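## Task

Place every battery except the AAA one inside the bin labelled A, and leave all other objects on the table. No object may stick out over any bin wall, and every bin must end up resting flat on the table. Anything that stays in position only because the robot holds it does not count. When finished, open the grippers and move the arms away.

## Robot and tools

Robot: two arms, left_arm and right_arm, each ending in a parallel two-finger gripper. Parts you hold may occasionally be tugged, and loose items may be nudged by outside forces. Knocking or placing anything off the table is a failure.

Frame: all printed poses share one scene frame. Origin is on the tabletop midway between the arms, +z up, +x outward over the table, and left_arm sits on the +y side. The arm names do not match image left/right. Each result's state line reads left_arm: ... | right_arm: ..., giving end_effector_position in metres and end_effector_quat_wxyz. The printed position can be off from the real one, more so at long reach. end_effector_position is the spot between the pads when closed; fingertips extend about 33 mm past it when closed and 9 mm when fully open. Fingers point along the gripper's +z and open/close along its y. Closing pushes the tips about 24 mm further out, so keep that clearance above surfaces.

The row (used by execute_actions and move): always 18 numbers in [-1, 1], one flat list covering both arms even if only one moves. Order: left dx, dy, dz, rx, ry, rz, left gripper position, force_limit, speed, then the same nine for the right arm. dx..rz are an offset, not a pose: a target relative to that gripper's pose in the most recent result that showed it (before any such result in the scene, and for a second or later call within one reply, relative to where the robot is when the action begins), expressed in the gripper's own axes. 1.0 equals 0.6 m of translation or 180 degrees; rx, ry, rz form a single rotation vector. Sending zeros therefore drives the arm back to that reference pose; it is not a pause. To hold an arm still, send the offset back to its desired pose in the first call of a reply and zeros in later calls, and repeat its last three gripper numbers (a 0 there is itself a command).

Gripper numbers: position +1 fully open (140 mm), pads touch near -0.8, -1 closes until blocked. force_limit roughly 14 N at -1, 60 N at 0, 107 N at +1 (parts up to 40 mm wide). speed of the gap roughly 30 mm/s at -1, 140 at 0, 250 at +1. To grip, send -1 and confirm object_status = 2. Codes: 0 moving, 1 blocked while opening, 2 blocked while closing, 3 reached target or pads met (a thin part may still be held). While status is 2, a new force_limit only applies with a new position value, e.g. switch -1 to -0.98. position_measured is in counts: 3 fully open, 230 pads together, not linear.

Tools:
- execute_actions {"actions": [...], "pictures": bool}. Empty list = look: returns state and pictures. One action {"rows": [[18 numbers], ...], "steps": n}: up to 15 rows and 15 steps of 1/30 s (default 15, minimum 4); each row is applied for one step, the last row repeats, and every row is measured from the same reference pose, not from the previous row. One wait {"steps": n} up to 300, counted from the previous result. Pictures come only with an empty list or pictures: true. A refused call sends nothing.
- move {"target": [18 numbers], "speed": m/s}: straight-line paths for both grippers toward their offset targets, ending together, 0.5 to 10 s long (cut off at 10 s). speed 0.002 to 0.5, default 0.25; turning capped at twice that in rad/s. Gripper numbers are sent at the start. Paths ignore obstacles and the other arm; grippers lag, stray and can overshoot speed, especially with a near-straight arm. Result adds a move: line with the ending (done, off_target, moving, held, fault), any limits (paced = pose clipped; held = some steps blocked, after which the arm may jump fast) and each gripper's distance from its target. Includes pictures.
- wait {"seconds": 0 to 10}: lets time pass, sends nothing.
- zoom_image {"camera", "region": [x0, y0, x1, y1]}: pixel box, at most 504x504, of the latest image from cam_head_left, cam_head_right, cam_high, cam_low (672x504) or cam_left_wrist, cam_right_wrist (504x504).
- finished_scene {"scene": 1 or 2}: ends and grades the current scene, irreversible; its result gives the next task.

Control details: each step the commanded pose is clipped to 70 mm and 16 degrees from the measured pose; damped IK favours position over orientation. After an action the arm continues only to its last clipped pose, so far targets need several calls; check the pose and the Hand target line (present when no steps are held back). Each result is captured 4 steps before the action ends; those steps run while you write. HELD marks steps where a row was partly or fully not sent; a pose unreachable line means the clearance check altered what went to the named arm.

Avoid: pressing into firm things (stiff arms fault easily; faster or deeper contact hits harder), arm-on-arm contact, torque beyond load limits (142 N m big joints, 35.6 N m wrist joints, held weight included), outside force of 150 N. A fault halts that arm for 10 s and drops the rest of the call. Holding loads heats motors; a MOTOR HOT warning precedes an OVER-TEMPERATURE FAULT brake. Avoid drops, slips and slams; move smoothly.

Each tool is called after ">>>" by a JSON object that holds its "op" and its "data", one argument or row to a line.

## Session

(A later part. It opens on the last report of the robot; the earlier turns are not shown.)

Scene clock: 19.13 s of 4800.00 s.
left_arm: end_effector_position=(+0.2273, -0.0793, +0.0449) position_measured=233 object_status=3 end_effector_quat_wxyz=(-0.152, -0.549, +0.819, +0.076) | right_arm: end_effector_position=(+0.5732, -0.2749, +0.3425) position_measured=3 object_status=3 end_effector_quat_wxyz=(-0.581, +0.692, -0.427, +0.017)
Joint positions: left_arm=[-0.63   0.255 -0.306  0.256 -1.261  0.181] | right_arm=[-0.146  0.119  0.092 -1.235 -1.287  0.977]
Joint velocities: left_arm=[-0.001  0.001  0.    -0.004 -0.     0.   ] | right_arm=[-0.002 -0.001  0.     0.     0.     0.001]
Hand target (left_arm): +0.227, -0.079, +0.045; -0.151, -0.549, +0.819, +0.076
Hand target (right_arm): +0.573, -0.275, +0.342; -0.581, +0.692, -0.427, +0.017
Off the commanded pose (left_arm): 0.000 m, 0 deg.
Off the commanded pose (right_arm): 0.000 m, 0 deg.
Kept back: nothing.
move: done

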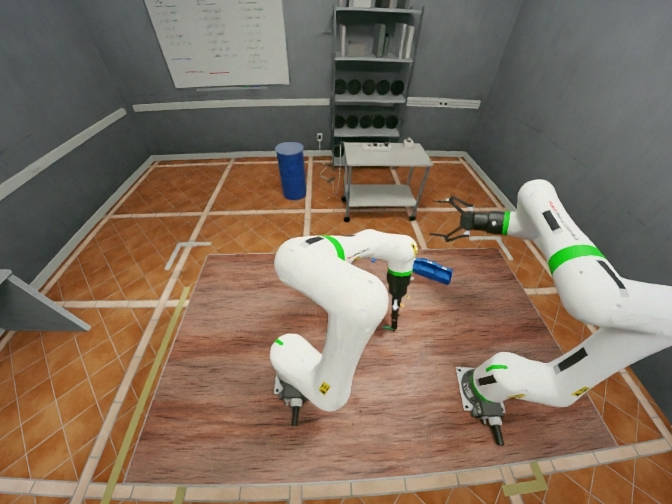

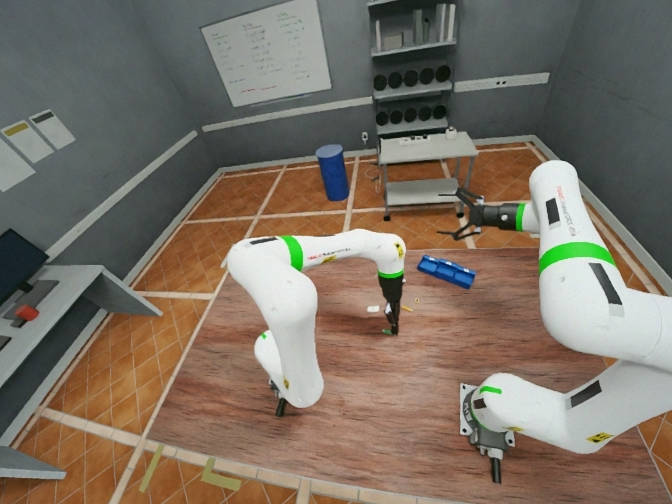

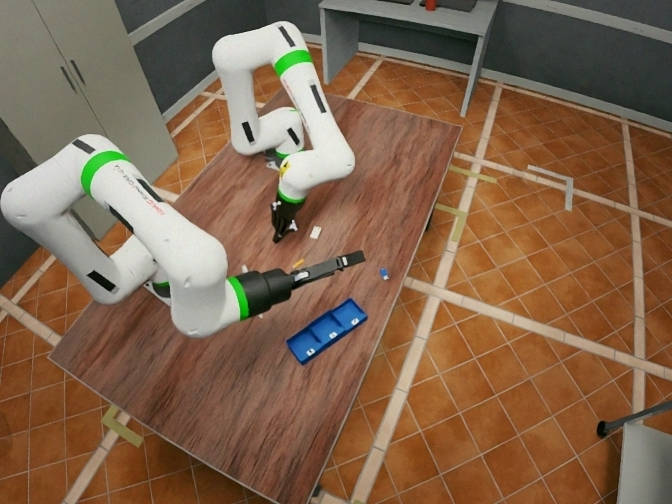

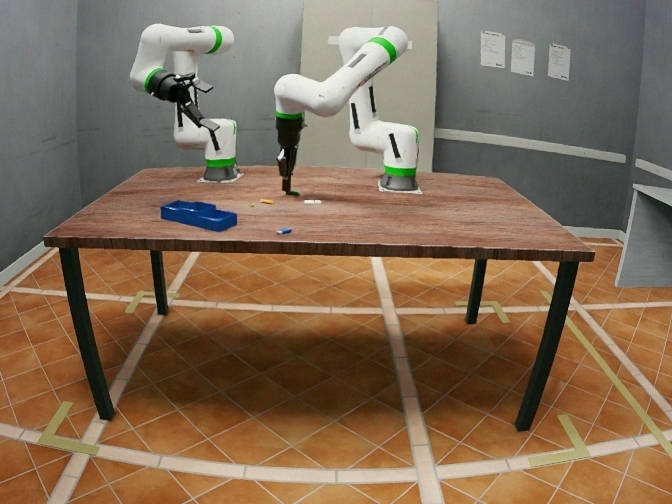

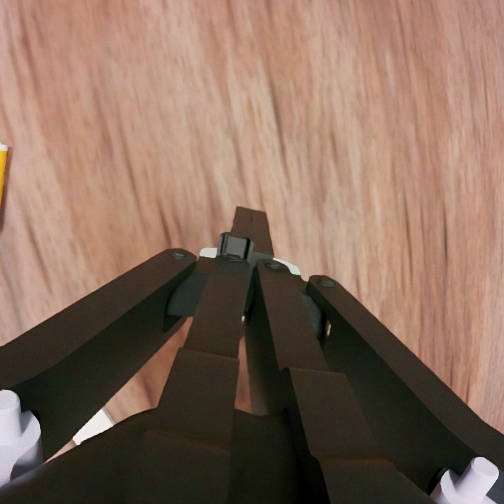

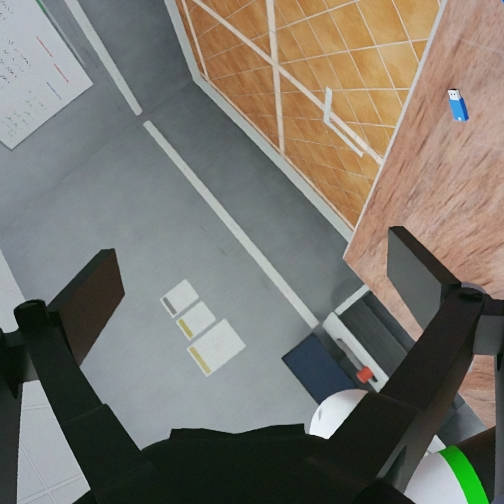

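>>> {"op": "move", "data": {
  "target": [0,0,0,0,0,0,0,0,0,0,0,0,0,0,0,1,0,0]
}}

>>> {"op": "move", "data": {
  "target": [0,0,0.02,0,0,0,0,0,0,0,0,0,0,0,0,1,0,0],
  "speed": 0.05
}}

>>> {"op": "move", "data": {
  "target": [0,0,0,0,0,0,-1,0,0,0,0,0,0,0,0,1,0,0]
}}

Scene clock: 20.07 s of 4800.00 s.
left_arm: end_effector_position=(+0.2273, -0.0793, +0.0449) position_measured=129 object_status=3 end_effector_quat_wxyz=(-0.152, -0.549, +0.819, +0.076) | right_arm: end_effector_position=(+0.5732, -0.2749, +0.3425) position_measured=3 object_status=3 end_effector_quat_wxyz=(-0.581, +0.692, -0.427, +0.017)
Joint positions: left_arm=[-0.63   0.255 -0.306  0.256 -1.261  0.181] | right_arm=[-0.146  0.119  0.092 -1.235 -1.287  0.977]
Joint velocities: left_arm=[-0.001  0.001 -0.     0.     0.     0.   ] | right_arm=[-0.     0.    -0.     0.    -0.    -0.002]
Hand target (left_arm): +0.227, -0.079, +0.045; -0.152, -0.549, +0.819, +0.076
Hand target (right_arm): +0.573, -0.275, +0.342; -0.581, +0.692, -0.427, +0.017
Off the commanded pose (left_arm): 0.000 m, 0 deg.
Off the commanded pose (right_arm): 0.000 m, 0 deg.
Kept back: nothing.
move: done

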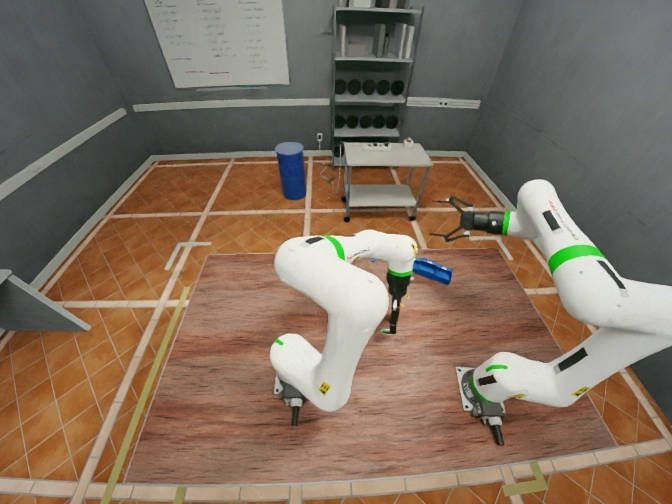

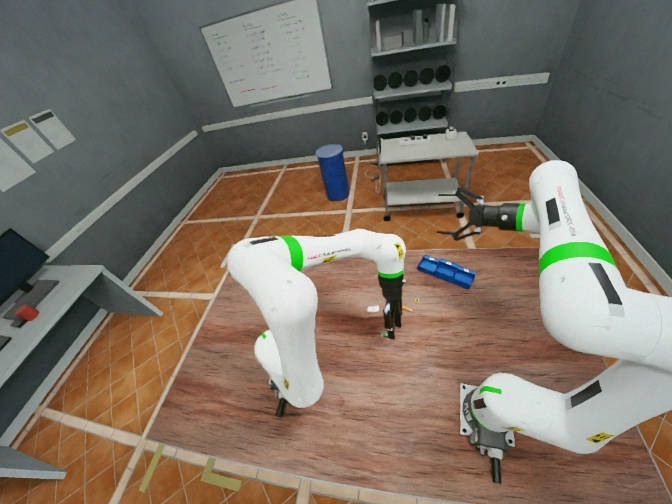

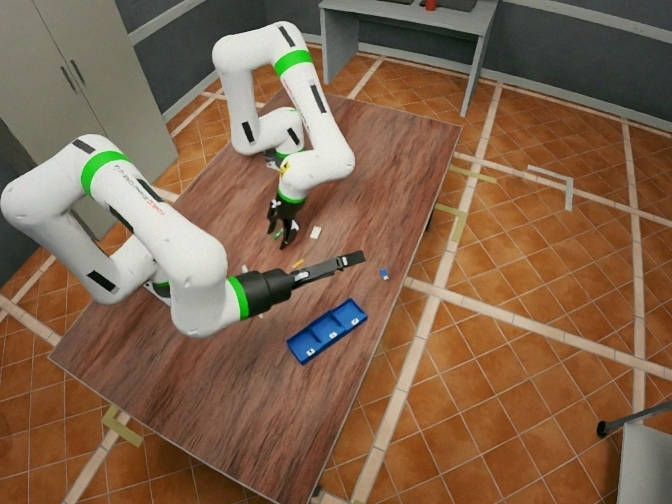

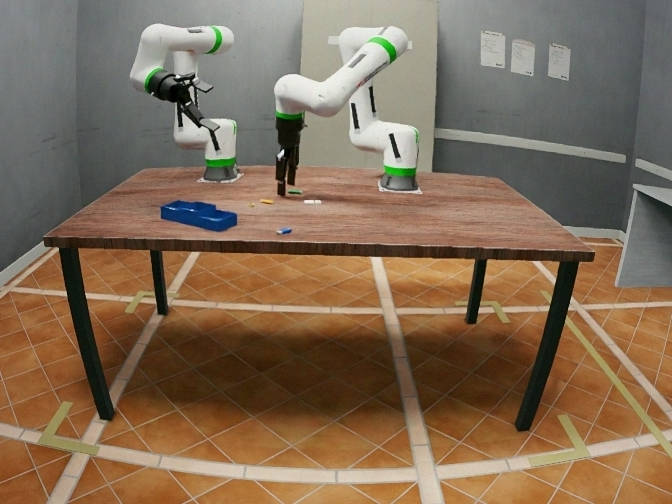

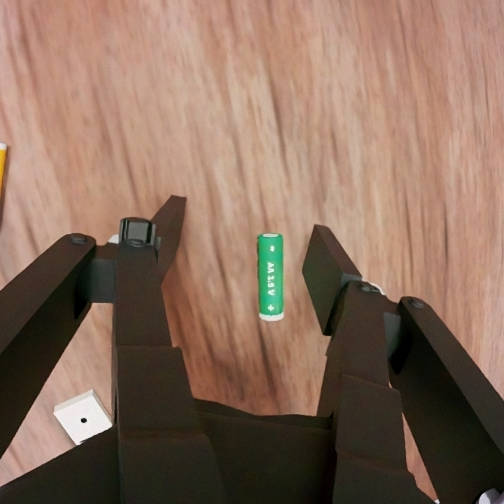

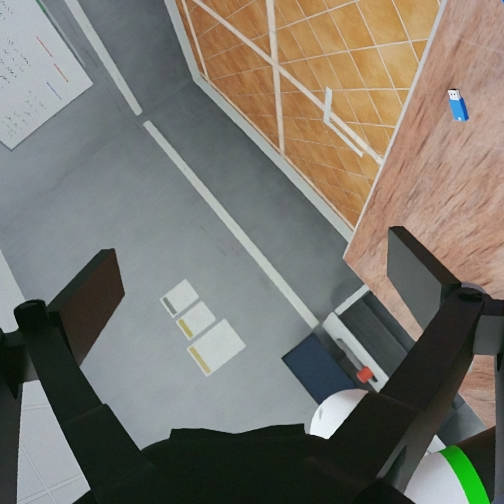

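Scene clock: 30.47 s of 4800.00 s.
left_arm: end_effector_position=(+0.2256, -0.0801, +0.0403) position_measured=129 object_status=3 end_effector_quat_wxyz=(-0.152, -0.549, +0.819, +0.075) | right_arm: end_effector_position=(+0.5732, -0.2749, +0.3425) position_measured=3 object_status=3 end_effector_quat_wxyz=(-0.581, +0.692, -0.427, +0.017)
Joint positions: left_arm=[-0.633  0.257 -0.316  0.259 -1.246  0.18 ] | right_arm=[-0.146  0.119  0.092 -1.235 -1.287  0.977]
Joint velocities: left_arm=[ 0.002 -0.     0.    -0.     0.    -0.   ] | right_arm=[-0.     0.     0.    -0.     0.     0.001]
Hand target (left_arm): +0.226, -0.080, +0.040; -0.152, -0.549, +0.819, +0.075
Hand target (right_arm): +0.573, -0.275, +0.342; -0.581, +0.692, -0.427, +0.017
Off the commanded pose (left_arm): 0.007 m, 0 deg.
Off the commanded pose (right_arm): 0.000 m, 0 deg.
FORCE FAULT: contact force on the left arm reached its limit, and that arm stopped for 10 seconds. The contact can be on any part of that arm, not only on its tool. That arm's remaining commands of this call were not run. That arm holds still and accepts commands again. Move the arm away from the contact; if what it grips holds it there, let go first. Pushing or pulling that hard again can fault the arm again.
Kept back: nothing.
move: fault (left_arm)

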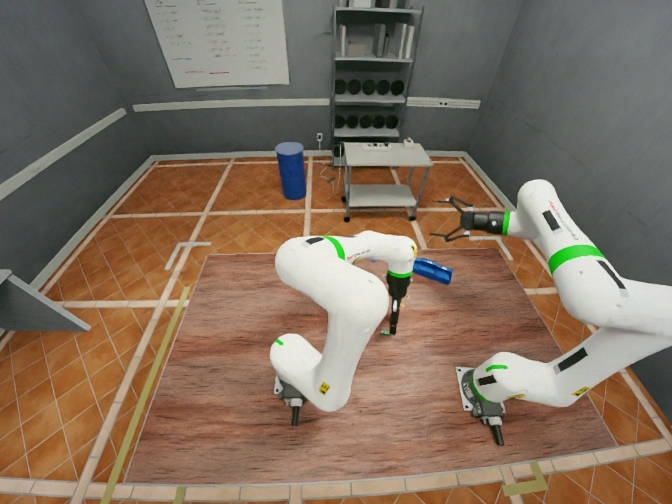

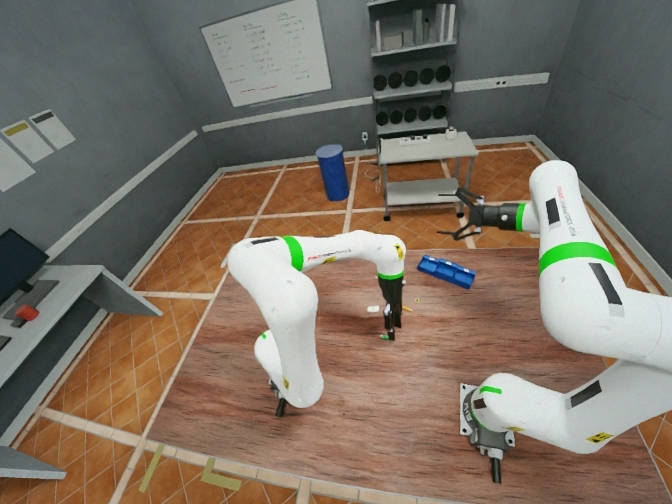

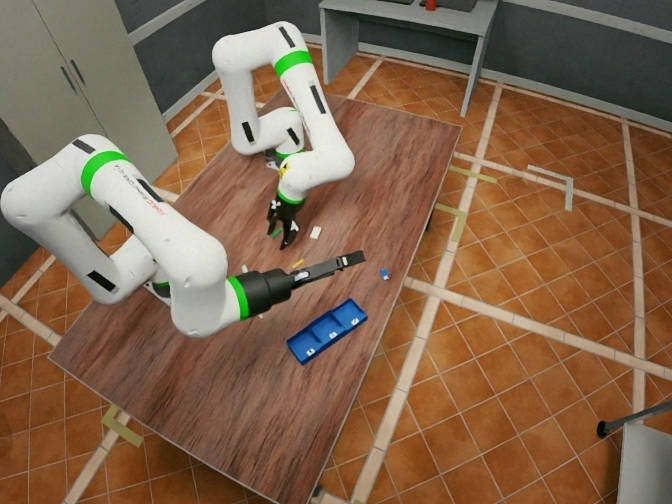

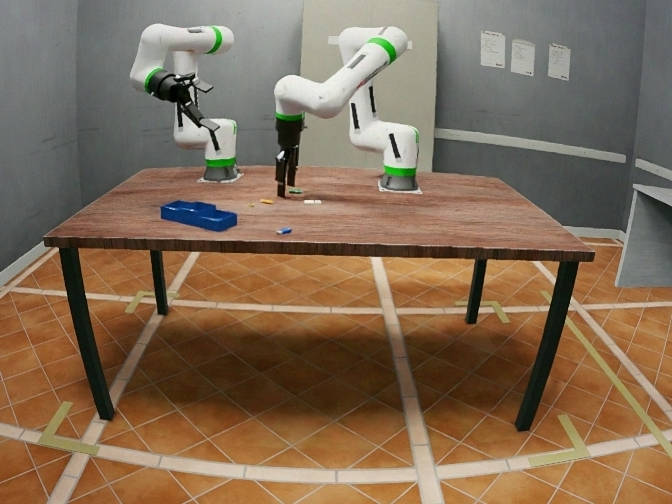

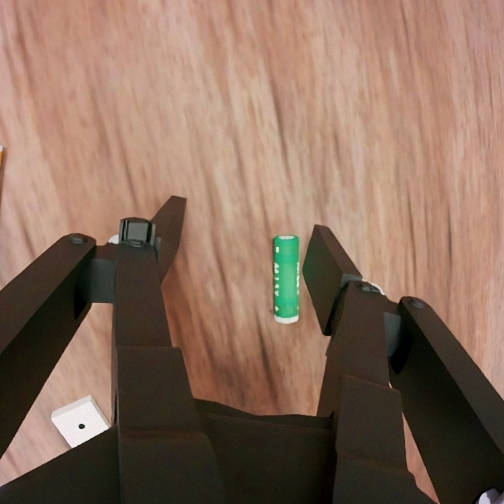

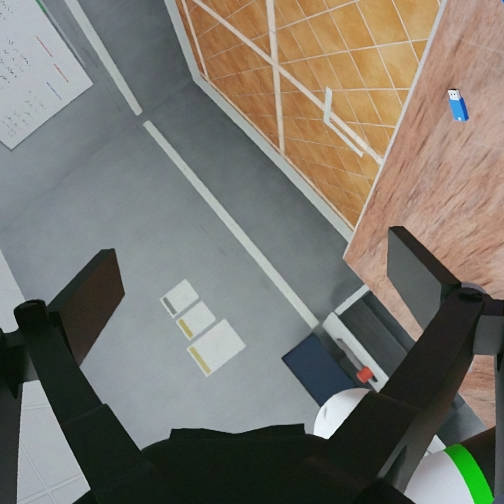

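not run: a fault stop came before this call.

>>> {"op": "move", "data": {
  "target": [-0.045,0,-0.022,0,0,0,0,0,0,0,0,0,0,0,0,1,0,0],
  "speed": 0.05
}}

>>> {"op": "move", "data": {
  "target": [0,0,0,0,0,0,-1,0,0,0,0,0,0,0,0,1,0,0]
}}

Scene clock: 31.57 s of 4800.00 s.
left_arm: end_effector_position=(+0.2393, -0.0545, +0.0482) position_measured=129 object_status=3 end_effector_quat_wxyz=(-0.152, -0.549, +0.819, +0.075) | right_arm: end_effector_position=(+0.5732, -0.2749, +0.3425) position_measured=3 object_status=3 end_effector_quat_wxyz=(-0.581, +0.692, -0.427, +0.017)
Joint positions: left_arm=[-0.572  0.221 -0.336  0.241 -1.275  0.131] | right_arm=[-0.146  0.119  0.092 -1.235 -1.287  0.977]
Joint velocities: left_arm=[ 0.001 -0.001 -0.    -0.    -0.    -0.   ] | right_arm=[ 0.003 -0.     0.002  0.    -0.     0.   ]
Hand target (left_arm): +0.239, -0.055, +0.048; -0.152, -0.549, +0.819, +0.075
Hand target (right_arm): +0.573, -0.275, +0.342; -0.581, +0.692, -0.427, +0.017
Off the commanded pose (left_arm): 0.000 m, 0 deg.
Off the commanded pose (right_arm): 0.000 m, 0 deg.
Kept back: nothing.
move: done

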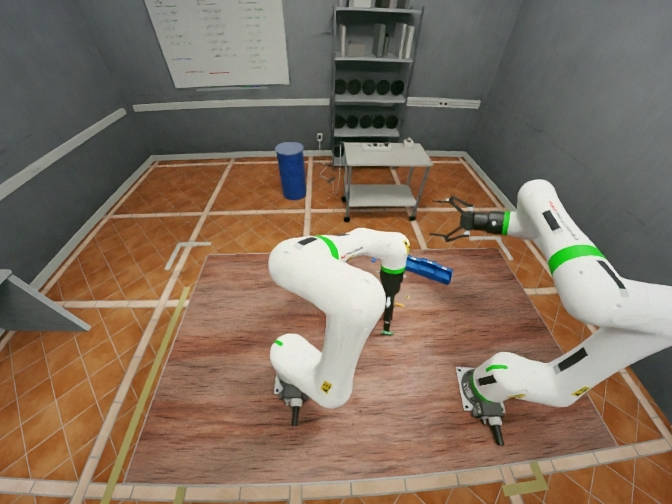

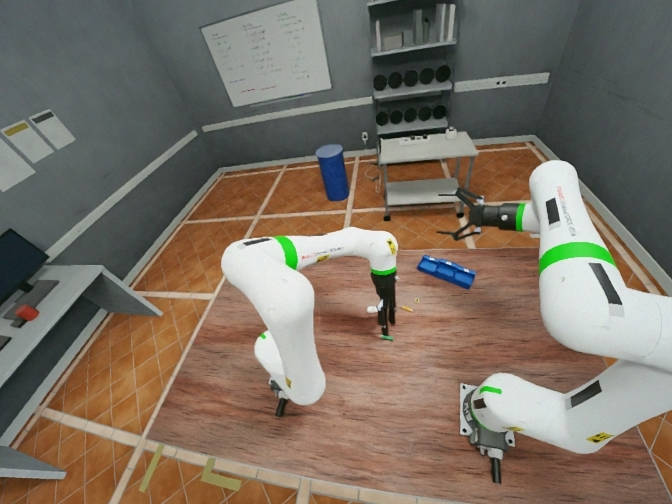

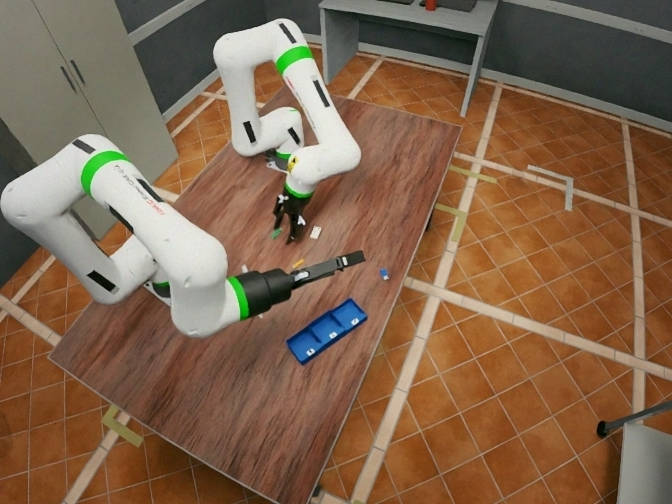

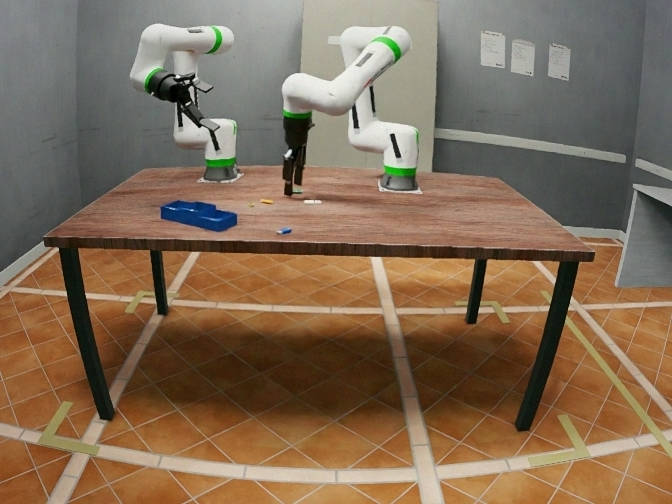

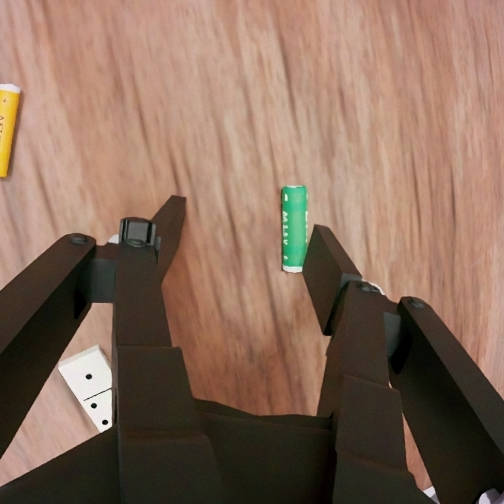

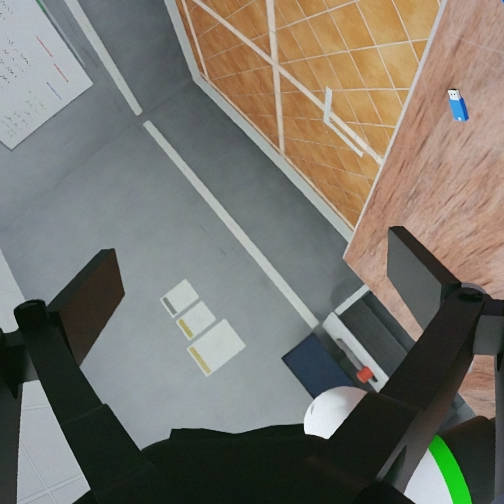

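Scene clock: 32.23 s of 4800.00 s.
left_arm: end_effector_position=(+0.2393, -0.0545, +0.0482) position_measured=233 object_status=0 end_effector_quat_wxyz=(-0.152, -0.549, +0.819, +0.075) | right_arm: end_effector_position=(+0.5732, -0.2749, +0.3425) position_measured=3 object_status=3 end_effector_quat_wxyz=(-0.581, +0.692, -0.427, +0.017)
Joint positions: left_arm=[-0.572  0.221 -0.336  0.241 -1.275  0.131] | right_arm=[-0.146  0.119  0.092 -1.235 -1.287  0.977]
Joint velocities: left_arm=[ 0.  0.  0. -0. -0.  0.] | right_arm=[ 0.     0.001  0.001  0.    -0.    -0.   ]
Hand target (left_arm): +0.239, -0.055, +0.048; -0.152, -0.549, +0.819, +0.075
Hand target (right_arm): +0.573, -0.275, +0.342; -0.581, +0.692, -0.427, +0.017
Off the commanded pose (left_arm): 0.000 m, 0 deg.
Off the commanded pose (right_arm): 0.000 m, 0 deg.
Kept back: nothing.
move: done

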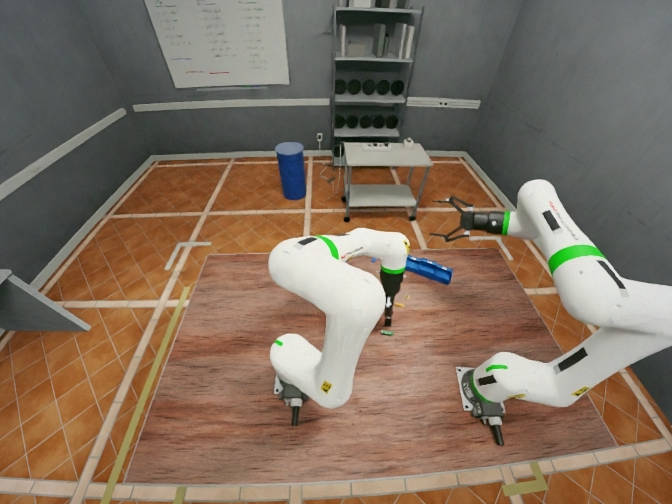

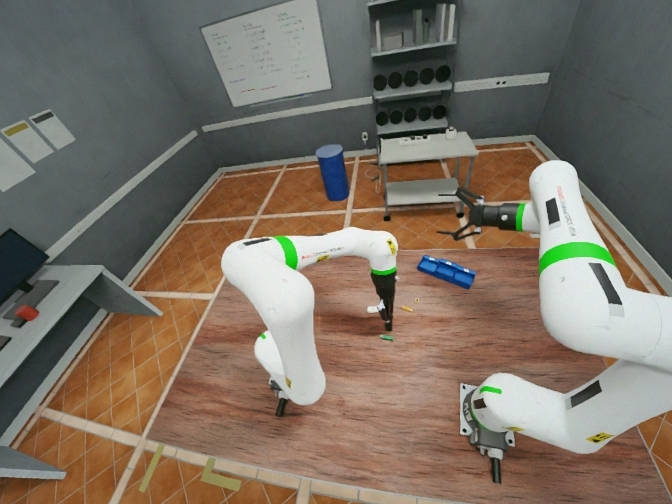

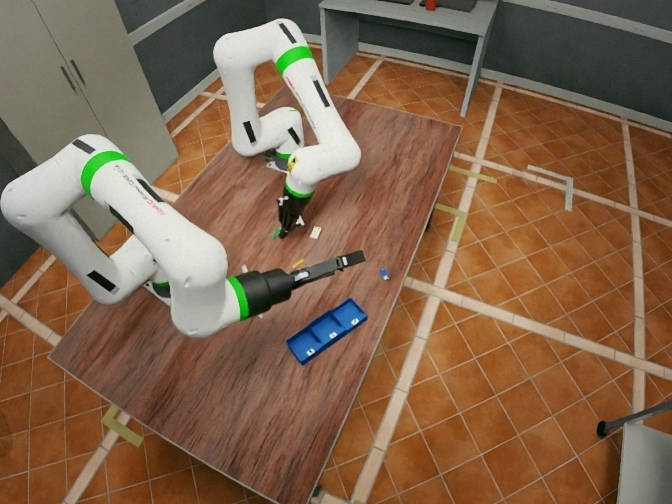

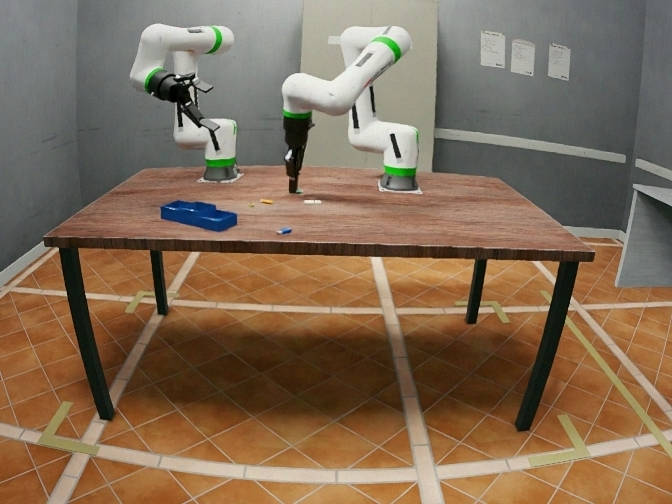

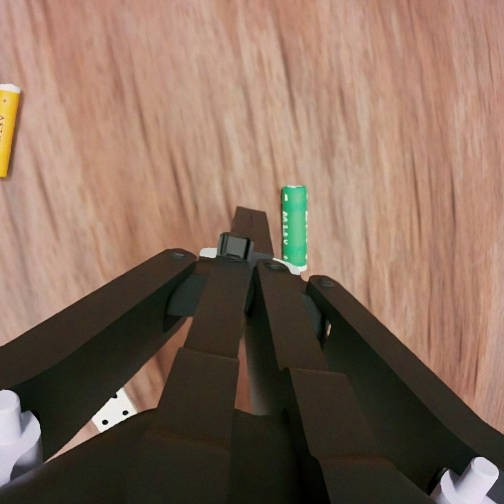

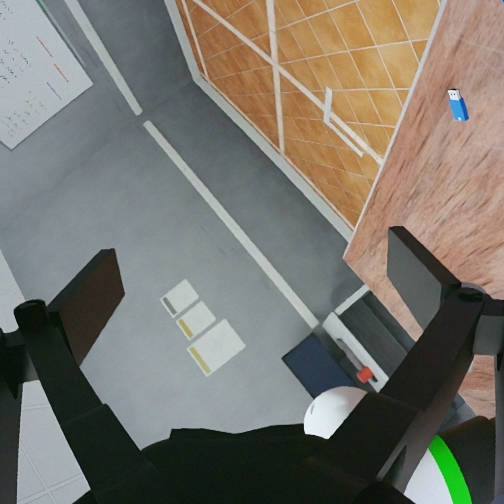

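>>> {"op": "move", "data": {
  "target": [0,0,-0.06,0.093,-0.053,0,1,0,0,0,0,0,0,0,0,1,0,0],
  "speed": 0.1
}}

Scene clock: 34.43 s of 4800.00 s.
left_arm: end_effector_position=(+0.2517, -0.0528, +0.0821) position_measured=3 object_status=3 end_effector_quat_wxyz=(-0.001, -0.557, +0.830, +0.000) | right_arm: end_effector_position=(+0.5732, -0.2749, +0.3425) position_measured=3 object_status=3 end_effector_quat_wxyz=(-0.581, +0.692, -0.427, +0.017)
Joint positions: left_arm=[-0.739  0.051 -0.32   0.003 -1.2    0.399] | right_arm=[-0.146  0.119  0.092 -1.235 -1.287  0.977]
Joint velocities: left_arm=[-0.    -0.001  0.    -0.    -0.     0.001] | right_arm=[ 0.001  0.     0.002 -0.    -0.    -0.001]
Hand target (left_arm): +0.252, -0.053, +0.082; -0.001, -0.557, +0.830, +0.000
Hand target (right_arm): +0.573, -0.275, +0.342; -0.581, +0.692, -0.427, +0.017
Off the commanded pose (left_arm): 0.001 m, 0 deg.
Off the commanded pose (right_arm): 0.000 m, 0 deg.
Kept back: nothing.
move: done

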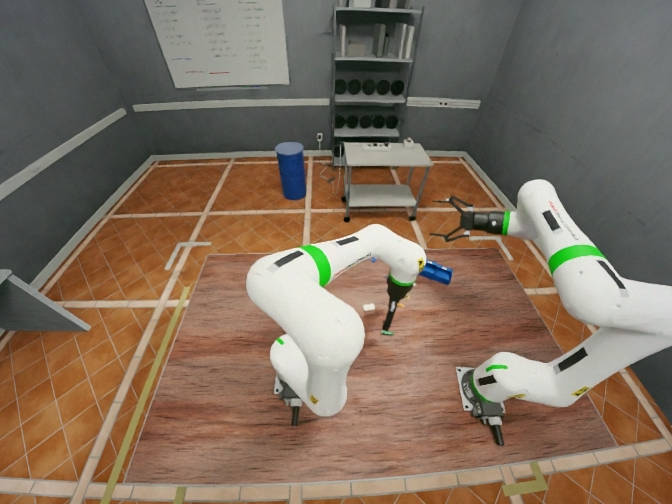

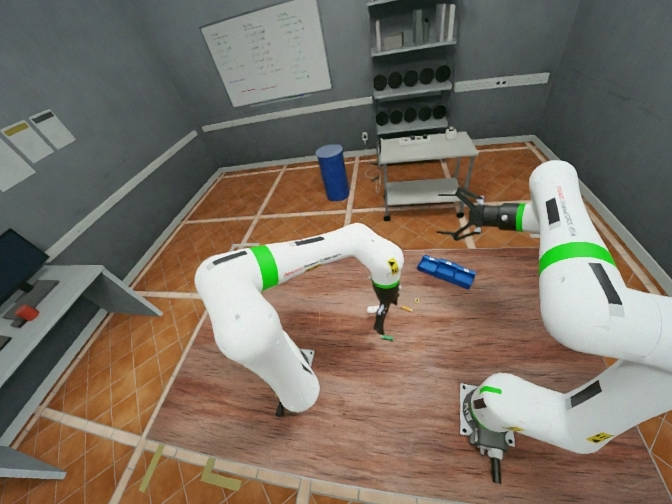

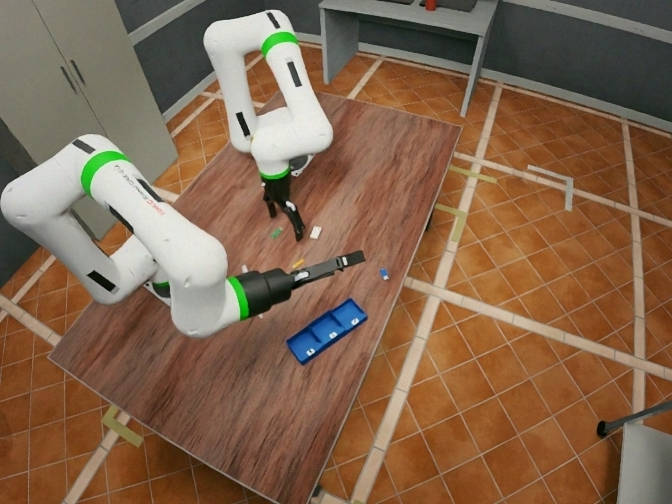

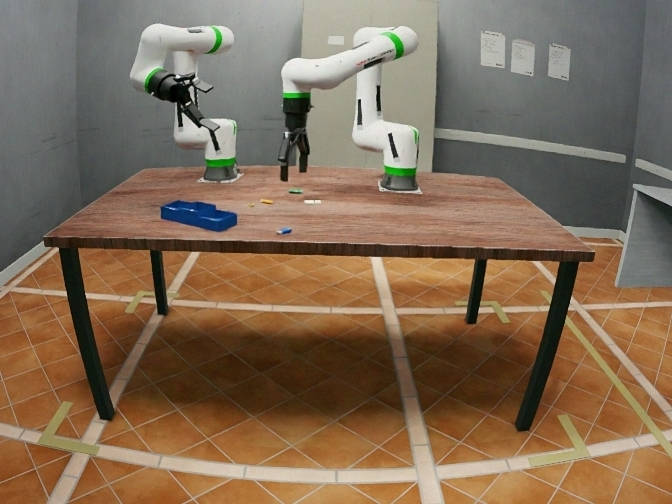

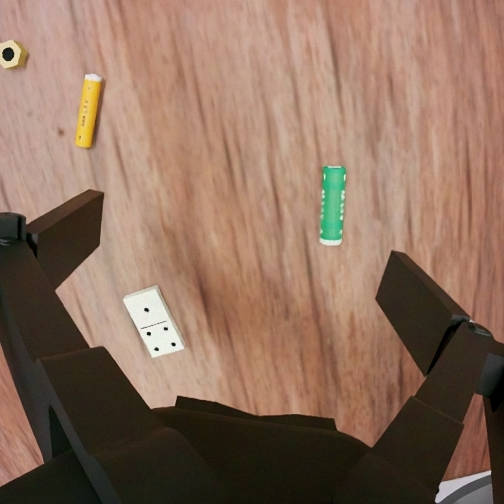

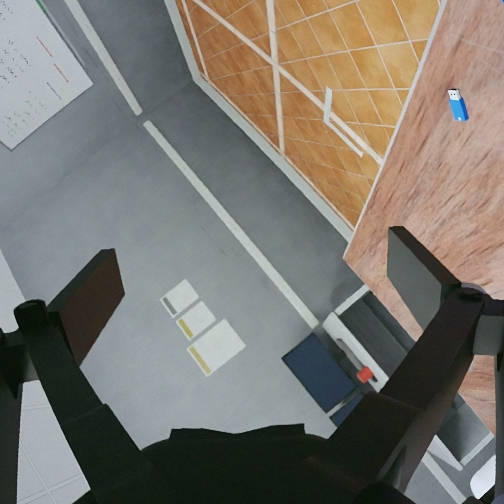

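>>> {"op": "move", "data": {
  "target": [0,0.093,0.06,0,0,0,0,0,0,0,0,0,0,0,0,1,0,0],
  "speed": 0.08
}}

Scene clock: 35.80 s of 4800.00 s.
left_arm: end_effector_position=(+0.1998, -0.0320, +0.0463) position_measured=129 object_status=3 end_effector_quat_wxyz=(-0.001, -0.557, +0.830, +0.000) | right_arm: end_effector_position=(+0.5732, -0.2749, +0.3425) position_measured=3 object_status=3 end_effector_quat_wxyz=(-0.581, +0.692, -0.427, +0.017)
Joint positions: left_arm=[-0.798 -0.014 -0.479  0.003 -1.108  0.457] | right_arm=[-0.146  0.119  0.092 -1.235 -1.287  0.977]
Joint velocities: left_arm=[ 0.    -0.002 -0.001  0.     0.     0.   ] | right_arm=[ 0.001 -0.    -0.001 -0.     0.    -0.001]
Hand target (left_arm): +0.200, -0.032, +0.046; -0.001, -0.557, +0.830, +0.000
Hand target (right_arm): +0.573, -0.275, +0.342; -0.581, +0.692, -0.427, +0.017
Off the commanded pose (left_arm): 0.000 m, 0 deg.
Off the commanded pose (right_arm): 0.000 m, 0 deg.
Kept back: nothing.
move: done

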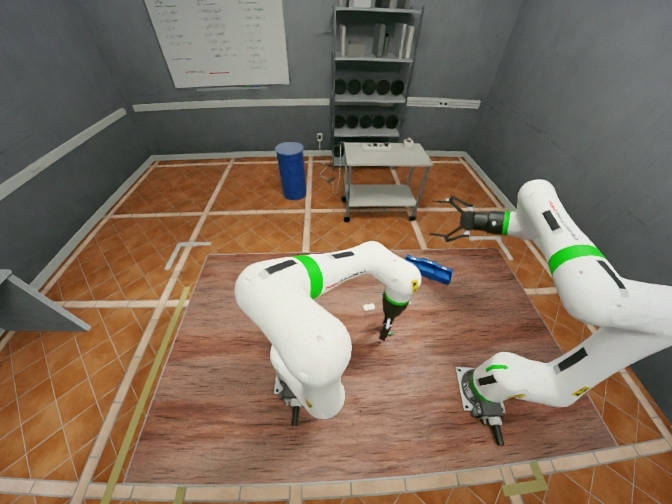

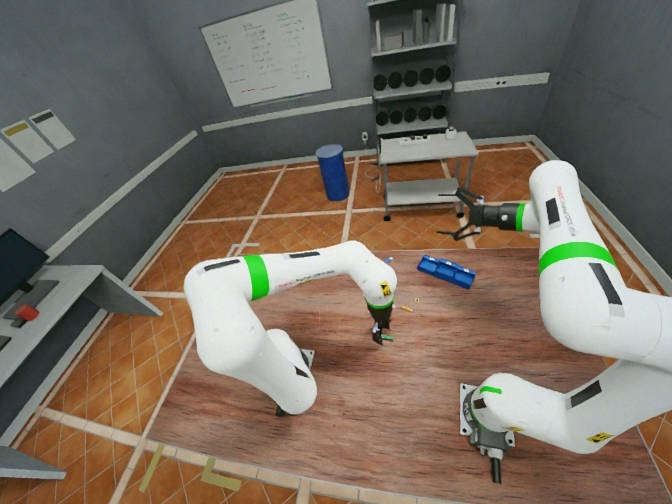

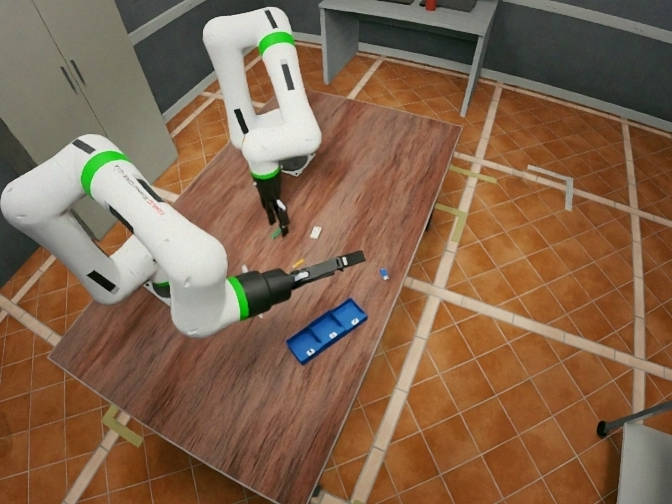

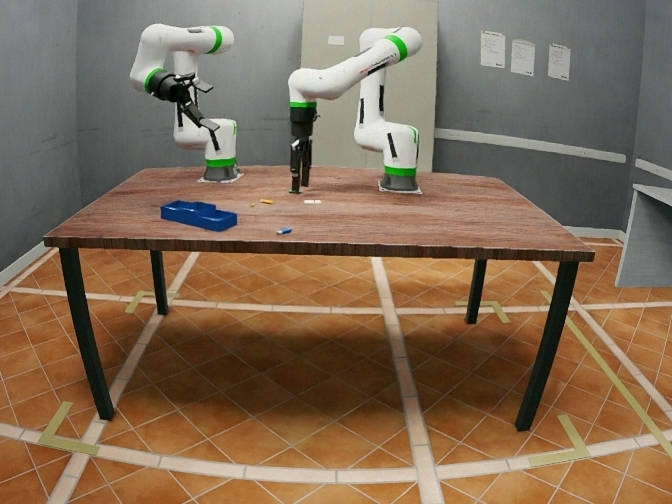

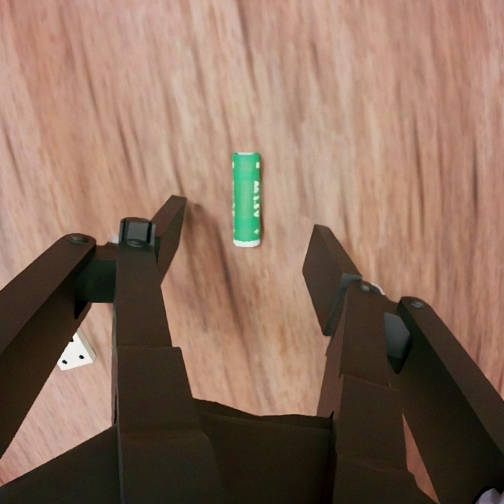

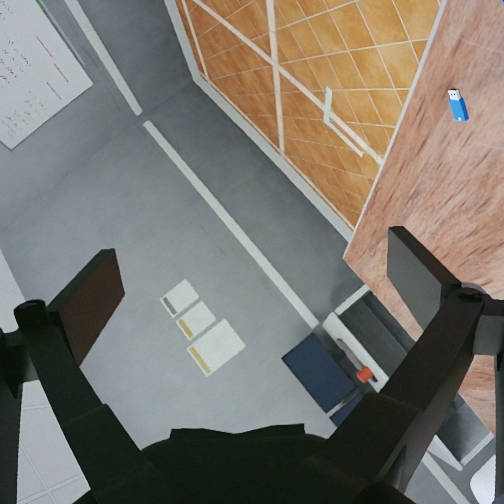

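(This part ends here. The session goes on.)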